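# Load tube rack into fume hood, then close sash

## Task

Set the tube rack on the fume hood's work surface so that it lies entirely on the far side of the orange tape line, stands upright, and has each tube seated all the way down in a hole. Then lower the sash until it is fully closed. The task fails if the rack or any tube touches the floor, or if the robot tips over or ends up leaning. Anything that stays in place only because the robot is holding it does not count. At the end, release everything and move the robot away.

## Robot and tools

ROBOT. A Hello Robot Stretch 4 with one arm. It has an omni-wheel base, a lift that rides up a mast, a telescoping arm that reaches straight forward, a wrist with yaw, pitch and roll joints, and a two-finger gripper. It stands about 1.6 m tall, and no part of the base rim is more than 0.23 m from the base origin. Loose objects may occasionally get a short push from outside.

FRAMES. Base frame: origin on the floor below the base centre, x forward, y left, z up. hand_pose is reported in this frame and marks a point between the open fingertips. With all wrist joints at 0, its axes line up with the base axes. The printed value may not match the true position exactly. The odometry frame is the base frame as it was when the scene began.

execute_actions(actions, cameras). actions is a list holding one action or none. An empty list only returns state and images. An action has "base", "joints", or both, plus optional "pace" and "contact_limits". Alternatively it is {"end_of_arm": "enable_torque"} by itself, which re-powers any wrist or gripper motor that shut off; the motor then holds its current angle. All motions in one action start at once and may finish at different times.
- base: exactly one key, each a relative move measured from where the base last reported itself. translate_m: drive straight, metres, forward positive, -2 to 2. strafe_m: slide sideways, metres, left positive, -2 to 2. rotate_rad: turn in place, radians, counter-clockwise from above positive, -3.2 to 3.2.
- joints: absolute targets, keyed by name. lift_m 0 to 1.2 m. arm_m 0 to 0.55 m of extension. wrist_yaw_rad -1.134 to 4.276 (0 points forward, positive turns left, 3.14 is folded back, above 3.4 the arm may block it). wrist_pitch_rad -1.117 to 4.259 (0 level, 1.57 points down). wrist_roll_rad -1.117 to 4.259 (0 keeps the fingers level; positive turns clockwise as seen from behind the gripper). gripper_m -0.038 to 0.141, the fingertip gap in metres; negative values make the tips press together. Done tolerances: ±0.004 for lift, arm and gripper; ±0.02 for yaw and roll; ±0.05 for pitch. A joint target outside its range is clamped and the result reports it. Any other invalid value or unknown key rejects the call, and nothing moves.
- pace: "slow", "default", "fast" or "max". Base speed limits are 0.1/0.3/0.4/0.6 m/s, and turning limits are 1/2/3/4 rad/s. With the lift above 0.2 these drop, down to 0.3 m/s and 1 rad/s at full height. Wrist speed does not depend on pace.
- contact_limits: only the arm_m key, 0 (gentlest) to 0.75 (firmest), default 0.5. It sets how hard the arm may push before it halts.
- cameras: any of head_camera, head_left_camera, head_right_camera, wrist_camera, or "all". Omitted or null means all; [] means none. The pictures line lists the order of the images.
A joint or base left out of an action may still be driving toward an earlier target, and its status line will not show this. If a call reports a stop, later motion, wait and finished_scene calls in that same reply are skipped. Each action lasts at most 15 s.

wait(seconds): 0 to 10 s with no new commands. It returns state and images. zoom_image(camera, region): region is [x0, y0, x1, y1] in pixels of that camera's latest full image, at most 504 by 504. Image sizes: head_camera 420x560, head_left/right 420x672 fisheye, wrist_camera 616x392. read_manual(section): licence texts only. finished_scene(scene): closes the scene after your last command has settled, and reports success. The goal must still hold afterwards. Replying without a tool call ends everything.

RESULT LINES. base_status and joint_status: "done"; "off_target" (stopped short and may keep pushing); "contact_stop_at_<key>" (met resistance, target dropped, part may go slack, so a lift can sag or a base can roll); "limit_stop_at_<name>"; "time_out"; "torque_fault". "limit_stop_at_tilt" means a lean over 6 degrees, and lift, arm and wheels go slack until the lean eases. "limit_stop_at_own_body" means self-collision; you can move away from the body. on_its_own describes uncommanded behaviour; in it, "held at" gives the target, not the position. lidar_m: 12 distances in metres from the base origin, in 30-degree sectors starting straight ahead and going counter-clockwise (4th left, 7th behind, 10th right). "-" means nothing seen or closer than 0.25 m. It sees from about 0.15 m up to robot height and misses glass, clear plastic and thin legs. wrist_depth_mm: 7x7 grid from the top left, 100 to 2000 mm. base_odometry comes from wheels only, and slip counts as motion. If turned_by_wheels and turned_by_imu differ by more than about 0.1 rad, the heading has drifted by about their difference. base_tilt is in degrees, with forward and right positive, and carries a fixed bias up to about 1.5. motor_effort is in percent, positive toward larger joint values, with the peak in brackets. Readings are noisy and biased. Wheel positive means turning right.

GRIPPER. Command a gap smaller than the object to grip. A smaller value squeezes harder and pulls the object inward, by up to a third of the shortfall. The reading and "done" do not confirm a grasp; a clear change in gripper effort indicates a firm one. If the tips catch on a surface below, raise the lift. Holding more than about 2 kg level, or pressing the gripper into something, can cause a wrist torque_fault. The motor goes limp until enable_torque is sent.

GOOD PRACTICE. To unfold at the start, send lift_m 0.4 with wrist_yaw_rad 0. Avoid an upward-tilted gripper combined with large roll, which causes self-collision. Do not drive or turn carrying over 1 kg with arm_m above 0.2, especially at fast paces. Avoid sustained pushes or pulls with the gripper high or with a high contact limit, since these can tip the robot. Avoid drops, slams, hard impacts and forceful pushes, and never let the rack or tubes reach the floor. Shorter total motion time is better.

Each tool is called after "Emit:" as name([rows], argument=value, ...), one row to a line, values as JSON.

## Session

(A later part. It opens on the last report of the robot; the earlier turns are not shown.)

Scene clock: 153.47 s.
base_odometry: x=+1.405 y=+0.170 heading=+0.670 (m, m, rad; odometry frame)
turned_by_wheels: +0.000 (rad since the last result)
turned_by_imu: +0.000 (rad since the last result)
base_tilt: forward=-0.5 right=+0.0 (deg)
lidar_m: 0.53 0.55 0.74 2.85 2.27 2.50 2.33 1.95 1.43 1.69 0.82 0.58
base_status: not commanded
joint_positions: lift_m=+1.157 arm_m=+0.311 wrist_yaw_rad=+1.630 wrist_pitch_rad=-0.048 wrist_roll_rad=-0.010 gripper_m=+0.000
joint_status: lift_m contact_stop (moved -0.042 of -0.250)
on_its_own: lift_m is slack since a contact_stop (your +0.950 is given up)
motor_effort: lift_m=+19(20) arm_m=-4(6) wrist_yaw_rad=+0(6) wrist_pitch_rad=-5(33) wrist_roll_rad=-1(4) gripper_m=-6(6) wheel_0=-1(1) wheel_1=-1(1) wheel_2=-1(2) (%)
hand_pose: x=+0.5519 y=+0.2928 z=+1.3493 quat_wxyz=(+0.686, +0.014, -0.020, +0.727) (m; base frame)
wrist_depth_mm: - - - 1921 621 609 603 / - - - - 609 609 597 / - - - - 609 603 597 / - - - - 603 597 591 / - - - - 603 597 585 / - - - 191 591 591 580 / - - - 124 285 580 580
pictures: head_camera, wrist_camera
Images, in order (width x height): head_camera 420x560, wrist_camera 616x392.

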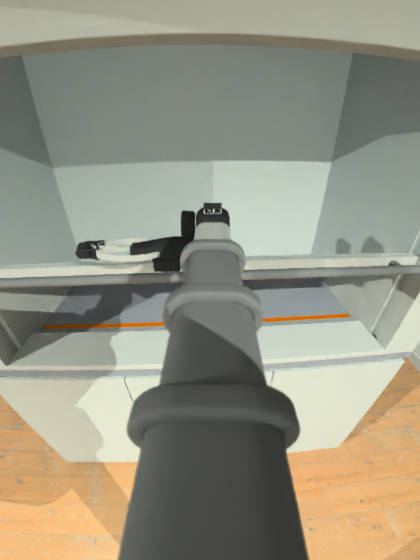

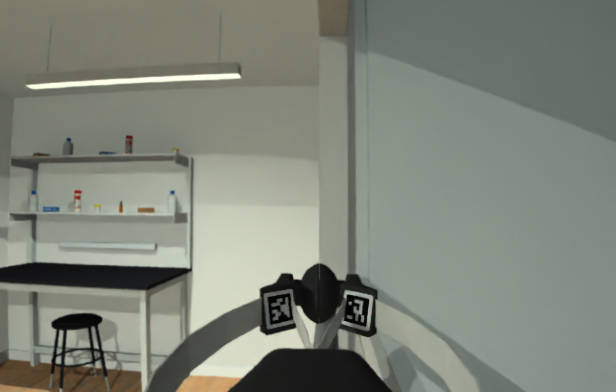

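Emit:
execute_actions([
  {"joints":{"lift_m":1.157,"wrist_pitch_rad":0.2}},
], cameras=[])

Emit:
execute_actions([
  {"joints":{"lift_m":1.157,"wrist_pitch_rad":0.43}},
], cameras=[])

Emit:
execute_actions([
  {"joints":{"lift_m":1.092,"wrist_pitch_rad":0.0},"pace":"slow"},
], cameras=[])

Emit:
execute_actions([
  {"joints":{"lift_m":1.092,"wrist_pitch_rad":0.22}},
], cameras=[])

Emit:
execute_actions([
  {"joints":{"lift_m":1.092,"wrist_pitch_rad":0.44}},
], cameras=["wrist_camera","head_camera"])

Scene clock: 169.30 s.
base_odometry: x=+1.405 y=+0.170 heading=+0.670 (m, m, rad; odometry frame)
turned_by_wheels: +0.001 (rad since the last result)
turned_by_imu: +0.001 (rad since the last result)
base_tilt: forward=-0.6 right=+0.0 (deg)
lidar_m: 0.52 0.55 0.74 2.87 2.27 2.50 2.35 1.95 1.41 1.69 0.80 0.56
base_status: not commanded
joint_positions: lift_m=+1.157 arm_m=+0.311 wrist_yaw_rad=+1.633 wrist_pitch_rad=+0.198 wrist_roll_rad=-0.011 gripper_m=+0.000
joint_status: all done
motor_effort: lift_m=+14(16) arm_m=-4(4) wrist_yaw_rad=-9(8) wrist_pitch_rad=+7(43) wrist_roll_rad=+0(1) gripper_m=-4(5) wheel_0=+4(6) wheel_1=+1(1) wheel_2=+2(3) (%)
hand_pose: x=+0.5514 y=+0.2877 z=+1.2790 quat_wxyz=(+0.681, -0.076, +0.064, +0.725) (m; base frame)
wrist_depth_mm: - - - - 554 539 539 / - - - - 564 559 549 / - - - - 591 580 569 / - - - - 597 591 585 / - - - - 609 609 603 / - - - 193 193 640 627 / - - 1983 121 198 647 647
pictures: none
No camera images: the call's "cameras" was empty. Leave "cameras" out to get every camera's image.

Scene clock: 170.40 s.
base_odometry: x=+1.405 y=+0.170 heading=+0.670 (m, m, rad; odometry frame)
turned_by_wheels: +0.000 (rad since the last result)
turned_by_imu: -0.001 (rad since the last result)
base_tilt: forward=-0.5 right=+0.0 (deg)
lidar_m: 0.50 0.54 0.73 2.87 2.30 2.49 2.34 1.99 1.43 1.69 0.84 0.58
base_status: not commanded
joint_positions: lift_m=+1.157 arm_m=+0.311 wrist_yaw_rad=+1.631 wrist_pitch_rad=+0.432 wrist_roll_rad=-0.011 gripper_m=+0.000
joint_status: all done
motor_effort: lift_m=+15(14) arm_m=-4(4) wrist_yaw_rad=-3(32) wrist_pitch_rad=-4(98) wrist_roll_rad=-1(1) gripper_m=-6(9) wheel_0=+0(9) wheel_1=+1(4) wheel_2=+0(4) (%)
hand_pose: x=+0.5532 y=+0.2668 z=+1.2148 quat_wxyz=(+0.669, -0.159, +0.143, +0.712) (m; base frame)
wrist_depth_mm: - - - - 539 525 517 / - - - - 574 554 544 / - - - - 597 591 580 / - - - - 627 634 627 / - - - - 661 676 668 / 1921 1921 1921 191 228 591 585 / 1618 1661 1537 124 197 492 500
pictures: none
No camera images: the call's "cameras" was empty. Leave "cameras" out to get every camera's image.

Scene clock: 171.83 s.
base_odometry: x=+1.405 y=+0.170 heading=+0.670 (m, m, rad; odometry frame)
turned_by_wheels: +0.000 (rad since the last result)
turned_by_imu: +0.000 (rad since the last result)
base_tilt: forward=-0.6 right=-0.1 (deg)
lidar_m: 0.53 0.55 0.72 2.87 2.27 2.49 2.36 1.98 1.43 1.68 0.82 0.56
base_status: not commanded
joint_positions: lift_m=+1.092 arm_m=+0.311 wrist_yaw_rad=+1.630 wrist_pitch_rad=+0.002 wrist_roll_rad=-0.011 gripper_m=+0.000
joint_status: all done
motor_effort: lift_m=+15(14) arm_m=-4(4) wrist_yaw_rad=-1(3) wrist_pitch_rad=-6(9) wrist_roll_rad=-1(0) gripper_m=-5(5) wheel_0=+0(0) wheel_1=+1(1) wheel_2=+0(0) (%)
hand_pose: x=+0.5517 y=+0.2932 z=+1.2698 quat_wxyz=(+0.686, -0.004, -0.003, +0.728) (m; base frame)
wrist_depth_mm: - - - - 597 585 585 / - - - - 603 591 585 / - - - - 597 591 585 / - - - - 603 591 585 / - - - - 603 591 591 / - - - 191 525 591 591 / - - - 124 301 591 585
pictures: none
No camera images: the call's "cameras" was empty. Leave "cameras" out to get every camera's image.

Scene clock: 172.50 s.
base_odometry: x=+1.405 y=+0.170 heading=+0.670 (m, m, rad; odometry frame)
turned_by_wheels: +0.000 (rad since the last result)
turned_by_imu: +0.000 (rad since the last result)
base_tilt: forward=-0.6 right=+0.0 (deg)
lidar_m: 0.53 0.54 0.73 2.86 2.29 2.49 2.36 1.97 1.42 1.67 0.83 0.56
base_status: not commanded
joint_positions: lift_m=+1.092 arm_m=+0.311 wrist_yaw_rad=+1.630 wrist_pitch_rad=+0.222 wrist_roll_rad=-0.011 gripper_m=+0.000
joint_status: all done
motor_effort: lift_m=+15(14) arm_m=-4(4) wrist_yaw_rad=-1(1) wrist_pitch_rad=-5(4) wrist_roll_rad=-1(0) gripper_m=-6(5) wheel_0=+0(0) wheel_1=+0(0) wheel_2=+0(1) (%)
hand_pose: x=+0.5521 y=+0.2861 z=+1.2071 quat_wxyz=(+0.681, -0.084, +0.072, +0.724) (m; base frame)
wrist_depth_mm: - - - - 554 539 530 / - - - - 569 559 554 / - - - - 591 580 569 / - - - - 609 597 591 / - - - - 621 615 609 / - - - 191 201 627 634 / 1983 1983 1808 124 193 539 554
pictures: none
No camera images: the call's "cameras" was empty. Leave "cameras" out to get every camera's image.

Scene clock: 173.53 s.
base_odometry: x=+1.405 y=+0.170 heading=+0.670 (m, m, rad; odometry frame)
turned_by_wheels: +0.000 (rad since the last result)
turned_by_imu: +0.000 (rad since the last result)
base_tilt: forward=-0.6 right=+0.0 (deg)
lidar_m: 0.53 0.55 0.72 2.87 2.29 2.51 2.33 1.96 1.43 1.67 0.84 0.56
base_status: not commanded
joint_positions: lift_m=+1.092 arm_m=+0.311 wrist_yaw_rad=+1.630 wrist_pitch_rad=+0.442 wrist_roll_rad=-0.011 gripper_m=+0.000
joint_status: all done
motor_effort: lift_m=+15(14) arm_m=-4(4) wrist_yaw_rad=+0(25) wrist_pitch_rad=-4(96) wrist_roll_rad=-1(1) gripper_m=-5(9) wheel_0=-1(9) wheel_1=+0(2) wheel_2=-1(4) (%)
hand_pose: x=+0.5533 y=+0.2656 z=+1.1472 quat_wxyz=(+0.668, -0.163, +0.146, +0.711) (m; base frame)
wrist_depth_mm: - - - - 535 521 517 / - - - - 569 559 544 / - - - - 597 585 585 / - - - - 640 634 634 / - - - - 544 621 621 / 1808 1863 1808 191 226 504 492 / 1537 1537 1464 124 196 415 421
pictures: head_camera, wrist_camera
Images, in order (width x height): head_camera 420x560, wrist_camera 616x392.

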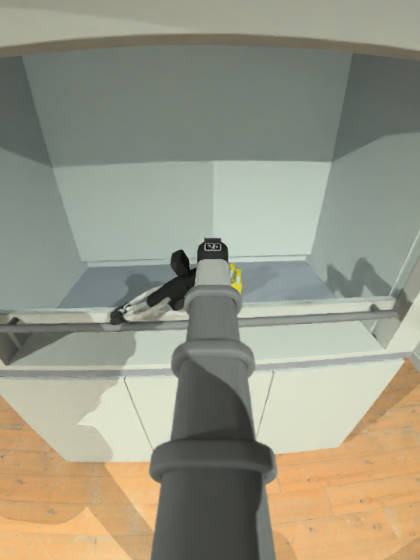

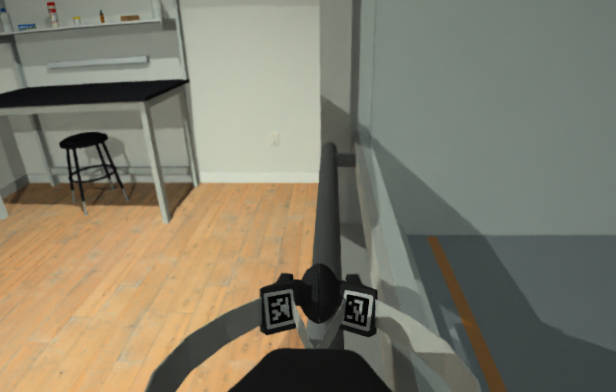

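Emit:
execute_actions([
  {"joints":{"lift_m":0.995,"wrist_pitch_rad":0.0},"pace":"slow"},
], cameras=[])

Emit:
execute_actions([
  {"joints":{"lift_m":0.995,"wrist_pitch_rad":0.24}},
], cameras=[])

Emit:
execute_actions([
  {"joints":{"lift_m":0.957,"wrist_pitch_rad":0.0},"pace":"slow"},
], cameras=[])

Emit:
execute_actions([
  {"joints":{"lift_m":0.957,"wrist_pitch_rad":0.24}},
], cameras=[])

Emit:
execute_actions([
  {"joints":{"lift_m":0.919,"wrist_pitch_rad":0.0},"pace":"slow"},
], cameras=[])

Emit:
execute_actions([
  {"joints":{"lift_m":0.919,"wrist_pitch_rad":0.24}},
], cameras=[])

Emit:
execute_actions([
  {"joints":{"lift_m":0.8,"wrist_pitch_rad":-0.05},"pace":"slow"},
], cameras=["head_camera"])

Scene clock: 190.80 s.
base_odometry: x=+1.405 y=+0.170 heading=+0.670 (m, m, rad; odometry frame)
turned_by_wheels: +0.000 (rad since the last result)
turned_by_imu: +0.000 (rad since the last result)
base_tilt: forward=-0.5 right=+0.0 (deg)
lidar_m: 0.52 0.55 0.73 2.86 2.29 2.49 2.36 1.95 1.42 1.69 0.84 0.57
base_status: not commanded
joint_positions: lift_m=+0.995 arm_m=+0.311 wrist_yaw_rad=+1.630 wrist_pitch_rad=+0.002 wrist_roll_rad=-0.011 gripper_m=+0.000
joint_status: all done
motor_effort: lift_m=+15(14) arm_m=-4(4) wrist_yaw_rad=-2(2) wrist_pitch_rad=-7(9) wrist_roll_rad=-1(1) gripper_m=-5(6) wheel_0=-1(1) wheel_1=+0(0) wheel_2=-1(1) (%)
hand_pose: x=+0.5516 y=+0.2932 z=+1.1728 quat_wxyz=(+0.686, -0.005, -0.003, +0.728) (m; base frame)
wrist_depth_mm: - - - - 603 591 580 / - - - - 603 591 580 / - - - - 603 597 585 / - - - - 597 591 585 / - - - - 603 591 591 / - - - 191 327 591 585 / - - - 124 216 591 591
pictures: none
No camera images: the call's "cameras" was empty. Leave "cameras" out to get every camera's image.

Scene clock: 191.70 s.
base_odometry: x=+1.405 y=+0.170 heading=+0.670 (m, m, rad; odometry frame)
turned_by_wheels: +0.000 (rad since the last result)
turned_by_imu: +0.000 (rad since the last result)
base_tilt: forward=-0.5 right=+0.0 (deg)
lidar_m: 0.53 0.55 0.73 2.86 2.29 2.49 2.33 1.98 1.40 1.70 0.83 0.58
base_status: not commanded
joint_positions: lift_m=+0.995 arm_m=+0.311 wrist_yaw_rad=+1.630 wrist_pitch_rad=+0.242 wrist_roll_rad=-0.011 gripper_m=+0.000
joint_status: all done
motor_effort: lift_m=+15(15) arm_m=-4(4) wrist_yaw_rad=-1(18) wrist_pitch_rad=-5(76) wrist_roll_rad=-1(1) gripper_m=-6(7) wheel_0=+0(10) wheel_1=+1(3) wheel_2=+1(5) (%)
hand_pose: x=+0.5521 y=+0.2848 z=+1.1045 quat_wxyz=(+0.680, -0.091, +0.079, +0.723) (m; base frame)
wrist_depth_mm: - - - - 549 539 530 / - - - - 569 559 549 / - - - - 585 569 569 / - - - - 603 603 585 / - - - - 615 621 615 / - - - 191 205 504 496 / 1756 1756 1661 124 193 392 402
pictures: none
No camera images: the call's "cameras" was empty. Leave "cameras" out to get every camera's image.

Scene clock: 192.87 s.
base_odometry: x=+1.405 y=+0.170 heading=+0.670 (m, m, rad; odometry frame)
turned_by_wheels: +0.000 (rad since the last result)
turned_by_imu: +0.000 (rad since the last result)
base_tilt: forward=-0.5 right=+0.0 (deg)
lidar_m: 0.52 0.53 0.72 2.86 2.30 2.50 2.34 1.97 1.43 1.68 0.82 0.57
base_status: not commanded
joint_positions: lift_m=+0.957 arm_m=+0.311 wrist_yaw_rad=+1.630 wrist_pitch_rad=+0.002 wrist_roll_rad=-0.011 gripper_m=+0.000
joint_status: all done
motor_effort: lift_m=+15(15) arm_m=-4(4) wrist_yaw_rad=-1(2) wrist_pitch_rad=-7(10) wrist_roll_rad=-1(0) gripper_m=-5(5) wheel_0=+0(0) wheel_1=+1(1) wheel_2=+0(0) (%)
hand_pose: x=+0.5516 y=+0.2932 z=+1.1348 quat_wxyz=(+0.686, -0.004, -0.003, +0.728) (m; base frame)
wrist_depth_mm: - - - - 597 585 585 / - - - - 597 591 585 / - - - - 603 591 585 / - - - - 603 597 585 / - - - - 597 597 585 / - - - 191 325 591 585 / - - - 124 217 530 549
pictures: none
No camera images: the call's "cameras" was empty. Leave "cameras" out to get every camera's image.

Scene clock: 193.77 s.
base_odometry: x=+1.405 y=+0.170 heading=+0.670 (m, m, rad; odometry frame)
turned_by_wheels: +0.000 (rad since the last result)
turned_by_imu: +0.000 (rad since the last result)
base_tilt: forward=-0.6 right=+0.1 (deg)
lidar_m: 0.52 0.55 0.72 2.86 2.30 2.50 2.33 1.96 1.40 1.71 0.83 0.58
base_status: not commanded
joint_positions: lift_m=+0.957 arm_m=+0.311 wrist_yaw_rad=+1.631 wrist_pitch_rad=+0.242 wrist_roll_rad=-0.011 gripper_m=+0.000
joint_status: all done
motor_effort: lift_m=+15(16) arm_m=-4(4) wrist_yaw_rad=-1(19) wrist_pitch_rad=-5(75) wrist_roll_rad=-1(1) gripper_m=-6(7) wheel_0=+0(10) wheel_1=+1(2) wheel_2=+0(6) (%)
hand_pose: x=+0.5521 y=+0.2848 z=+1.0665 quat_wxyz=(+0.680, -0.091, +0.079, +0.723) (m; base frame)
wrist_depth_mm: - - - - 549 539 530 / - - - - 564 554 549 / - - - - 591 580 569 / - - - - 603 597 597 / - - - - 521 603 597 / - - - 191 204 436 433 / 1708 1661 1576 124 193 334 347
pictures: none
No camera images: the call's "cameras" was empty. Leave "cameras" out to get every camera's image.

Scene clock: 194.93 s.
base_odometry: x=+1.405 y=+0.170 heading=+0.670 (m, m, rad; odometry frame)
turned_by_wheels: +0.000 (rad since the last result)
turned_by_imu: +0.000 (rad since the last result)
base_tilt: forward=-0.5 right=+0.0 (deg)
lidar_m: 0.53 0.55 0.74 2.88 2.27 2.48 2.35 1.98 1.40 1.72 0.83 0.57
base_status: not commanded
joint_positions: lift_m=+0.919 arm_m=+0.311 wrist_yaw_rad=+1.630 wrist_pitch_rad=+0.002 wrist_roll_rad=-0.011 gripper_m=+0.000
joint_status: all done
motor_effort: lift_m=+15(16) arm_m=-4(4) wrist_yaw_rad=-1(1) wrist_pitch_rad=-6(10) wrist_roll_rad=-1(0) gripper_m=-5(5) wheel_0=+0(0) wheel_1=+1(1) wheel_2=+1(0) (%)
hand_pose: x=+0.5516 y=+0.2932 z=+1.0968 quat_wxyz=(+0.686, -0.004, -0.003, +0.728) (m; base frame)
wrist_depth_mm: - - - - 603 591 585 / - - - - 603 597 585 / - - - - 603 591 591 / - - - - 597 597 585 / - - - - 597 597 591 / - - - 191 327 597 585 / - - - 124 216 452 473
pictures: none
No camera images: the call's "cameras" was empty. Leave "cameras" out to get every camera's image.

Scene clock: 195.83 s.
base_odometry: x=+1.405 y=+0.170 heading=+0.670 (m, m, rad; odometry frame)
turned_by_wheels: +0.000 (rad since the last result)
turned_by_imu: +0.000 (rad since the last result)
base_tilt: forward=-0.6 right=+0.0 (deg)
lidar_m: 0.52 0.55 0.74 2.89 2.28 2.50 2.34 1.96 1.41 1.70 0.82 0.58
base_status: not commanded
joint_positions: lift_m=+0.919 arm_m=+0.311 wrist_yaw_rad=+1.631 wrist_pitch_rad=+0.242 wrist_roll_rad=-0.011 gripper_m=+0.000
joint_status: all done
motor_effort: lift_m=+15(15) arm_m=-4(4) wrist_yaw_rad=-2(18) wrist_pitch_rad=-5(73) wrist_roll_rad=-1(0) gripper_m=-5(8) wheel_0=+0(10) wheel_1=+1(3) wheel_2=+0(5) (%)
hand_pose: x=+0.5521 y=+0.2848 z=+1.0285 quat_wxyz=(+0.680, -0.091, +0.079, +0.723) (m; base frame)
wrist_depth_mm: - - - - 549 544 525 / - - - - 569 549 549 / - - - - 585 574 569 / - - - - 603 603 591 / - - - - 430 512 508 / - - - 191 206 357 364 / 1661 1661 1576 124 192 265 290
pictures: none
No camera images: the call's "cameras" was empty. Leave "cameras" out to get every camera's image.

Scene clock: 197.27 s.
base_odometry: x=+1.405 y=+0.170 heading=+0.670 (m, m, rad; odometry frame)
turned_by_wheels: +0.000 (rad since the last result)
turned_by_imu: -0.001 (rad since the last result)
base_tilt: forward=-0.5 right=+0.0 (deg)
lidar_m: 0.54 0.55 0.73 2.86 2.28 2.49 2.35 1.96 1.40 1.68 0.82 0.57
base_status: not commanded
joint_positions: lift_m=+0.852 arm_m=+0.311 wrist_yaw_rad=+1.630 wrist_pitch_rad=-0.065 wrist_roll_rad=-0.010 gripper_m=+0.000
joint_status: lift_m contact_stop (moved -0.067 of -0.119); the others done
on_its_own: lift_m is slack since a contact_stop (your +0.800 is given up)
motor_effort: lift_m=+19(19) arm_m=-3(4) wrist_yaw_rad=+0(7) wrist_pitch_rad=-6(35) wrist_roll_rad=-1(4) gripper_m=-5(6) wheel_0=-1(1) wheel_1=-1(2) wheel_2=+0(2) (%)
hand_pose: x=+0.5518 y=+0.2925 z=+1.0491 quat_wxyz=(+0.686, +0.020, -0.026, +0.727) (m; base frame)
wrist_depth_mm: - - - - 621 615 609 / - - - - 615 615 603 / - - - - 615 603 603 / - - - - 609 597 585 / - - - - 603 597 585 / - - - 191 436 580 580 / - - - 124 247 375 399
pictures: head_camera
Images, in order (width x height): head_camera 420x560.

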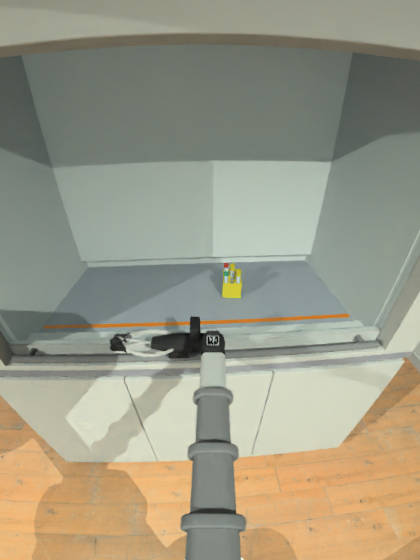

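Emit:
execute_actions([
  {"joints":{"lift_m":0.8},"pace":"slow"},
], cameras=[])

Scene clock: 201.57 s.
base_odometry: x=+1.405 y=+0.170 heading=+0.670 (m, m, rad; odometry frame)
turned_by_wheels: +0.000 (rad since the last result)
turned_by_imu: +0.000 (rad since the last result)
base_tilt: forward=-0.6 right=+0.0 (deg)
lidar_m: 0.53 0.55 0.72 2.87 2.28 2.50 2.35 1.97 1.41 1.69 0.83 0.58
base_status: not commanded
joint_positions: lift_m=+0.842 arm_m=+0.311 wrist_yaw_rad=+1.632 wrist_pitch_rad=-0.072 wrist_roll_rad=-0.009 gripper_m=+0.000
joint_status: lift_m contact_stop (moved -0.011 of -0.052)
on_its_own: lift_m is slack since a contact_stop (your +0.800 is given up)
motor_effort: lift_m=+12(18) arm_m=-3(3) wrist_yaw_rad=-5(7) wrist_pitch_rad=+14(39) wrist_roll_rad=-5(4) gripper_m=-5(5) wheel_0=-1(1) wheel_1=+0(1) wheel_2=-3(3) (%)
hand_pose: x=+0.5512 y=+0.2925 z=+1.0405 quat_wxyz=(+0.685, +0.023, -0.028, +0.728) (m; base frame)
wrist_depth_mm: - - - - 634 615 609 / - - - - 621 609 609 / - - - - 609 603 603 / - - - - 615 597 597 / - - - - 603 597 580 / - - - 191 442 585 574 / - - - 124 244 379 404
pictures: none
No camera images: the call's "cameras" was empty. Leave "cameras" out to get every camera's image.

Emit:
execute_actions([
  {"joints":{"lift_m":0.8},"pace":"slow"},
], cameras=[])

Scene clock: 204.97 s.
base_odometry: x=+1.405 y=+0.170 heading=+0.670 (m, m, rad; odometry frame)
turned_by_wheels: +0.000 (rad since the last result)
turned_by_imu: +0.000 (rad since the last result)
base_tilt: forward=-0.6 right=+0.0 (deg)
lidar_m: 0.53 0.55 0.75 2.87 2.28 2.50 2.35 1.94 1.40 1.69 0.84 0.57
base_status: not commanded
joint_positions: lift_m=+0.842 arm_m=+0.311 wrist_yaw_rad=+1.632 wrist_pitch_rad=-0.072 wrist_roll_rad=-0.009 gripper_m=+0.000
joint_status: lift_m contact_stop (moved +0.000 of -0.042)
on_its_own: lift_m is slack since a contact_stop (your +0.800 is given up)
motor_effort: lift_m=+13(19) arm_m=-3(3) wrist_yaw_rad=-6(6) wrist_pitch_rad=+13(35) wrist_roll_rad=-4(4) gripper_m=-7(5) wheel_0=-1(1) wheel_1=+0(1) wheel_2=-3(3) (%)
hand_pose: x=+0.5512 y=+0.2925 z=+1.0406 quat_wxyz=(+0.685, +0.023, -0.028, +0.728) (m; base frame)
wrist_depth_mm: - - - - 627 615 609 / - - - - 621 609 603 / - - - - 615 609 597 / - - - - 615 603 591 / - - - - 603 597 585 / - - - 191 442 585 585 / - - - 124 243 382 404
pictures: none
No camera images: the call's "cameras" was empty. Leave "cameras" out to get every camera's image.

Emit:
execute_actions([
  {"joints":{"lift_m":0.88}},
], cameras=[])

Emit:
execute_actions([
  {"joints":{"arm_m":0.0},"base":{"translate_m":-0.2}},
], cameras=["head_camera"])

Emit:
zoom_image(camera="head_camera", region=[100, 200, 360, 340])

Scene clock: 211.90 s.
base_odometry: x=+1.405 y=+0.170 heading=+0.670 (m, m, rad; odometry frame)
turned_by_wheels: +0.000 (rad since the last result)
turned_by_imu: +0.000 (rad since the last result)
base_tilt: forward=-0.5 right=+0.1 (deg)
lidar_m: 0.52 0.55 0.71 2.88 2.29 2.50 2.35 1.97 1.38 1.70 0.83 0.57
base_status: not commanded
joint_positions: lift_m=+0.880 arm_m=+0.311 wrist_yaw_rad=+1.630 wrist_pitch_rad=-0.065 wrist_roll_rad=-0.010 gripper_m=+0.000
joint_status: all done
motor_effort: lift_m=+22(22) arm_m=-3(3) wrist_yaw_rad=-1(3) wrist_pitch_rad=-5(5) wrist_roll_rad=-2(3) gripper_m=-6(5) wheel_0=-1(1) wheel_1=+1(1) wheel_2=-2(3) (%)
hand_pose: x=+0.5516 y=+0.2926 z=+1.0768 quat_wxyz=(+0.685, +0.020, -0.026, +0.727) (m; base frame)
wrist_depth_mm: - - - - 621 609 609 / - - - - 621 609 603 / - - - - 615 603 597 / - - - - 609 603 585 / - - - - 603 591 580 / - - - 191 597 591 585 / - - - 124 342 445 466
pictures: none
No camera images: the call's "cameras" was empty. Leave "cameras" out to get every camera's image.

Scene clock: 213.97 s.
base_odometry: x=+1.248 y=+0.046 heading=+0.670 (m, m, rad; odometry frame)
turned_by_wheels: +0.000 (rad since the last result)
turned_by_imu: +0.000 (rad since the last result)
base_tilt: forward=-0.5 right=+0.0 (deg)
lidar_m: 0.73 0.76 0.99 2.26 2.25 2.28 2.15 1.97 1.37 1.34 1.78 0.78
base_status: done
joint_positions: lift_m=+0.880 arm_m=+0.001 wrist_yaw_rad=+1.630 wrist_pitch_rad=-0.065 wrist_roll_rad=-0.010 gripper_m=+0.000
joint_status: all done
motor_effort: lift_m=+22(22) arm_m=-6(11) wrist_yaw_rad=+0(2) wrist_pitch_rad=-6(5) wrist_roll_rad=-2(2) gripper_m=-6(5) wheel_0=-1(4) wheel_1=-1(7) wheel_2=+0(9) (%)
hand_pose: x=+0.2421 y=+0.2926 z=+1.0767 quat_wxyz=(+0.686, +0.020, -0.026, +0.727) (m; base frame)
wrist_depth_mm: - - - - - - - / - - - - - - - / - - - - - - - / - - - - - - 1983 / - - - - - - 1921 / - - - 191 - - - / - - - 124 - - -
pictures: head_camera
Images, in order (width x height): head_camera 420x560.

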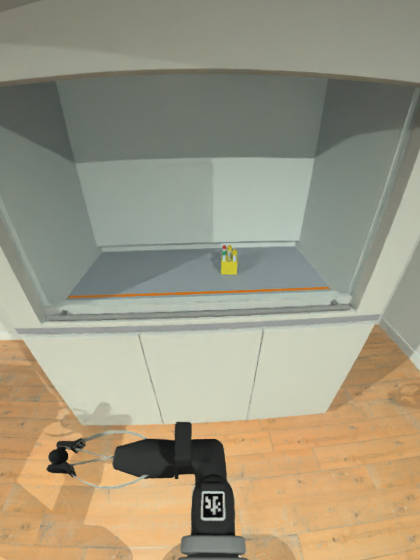

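Region (100, 200, 360, 340) of head_camera's 420x560 image, scaled by 1.938, with more detail than that image has; it fills the top 271 rows of this view, and the rest is white.

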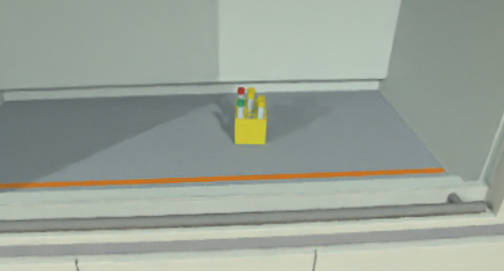

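Emit:
finished_scene(scene=2)

The scene is finished: the task was done.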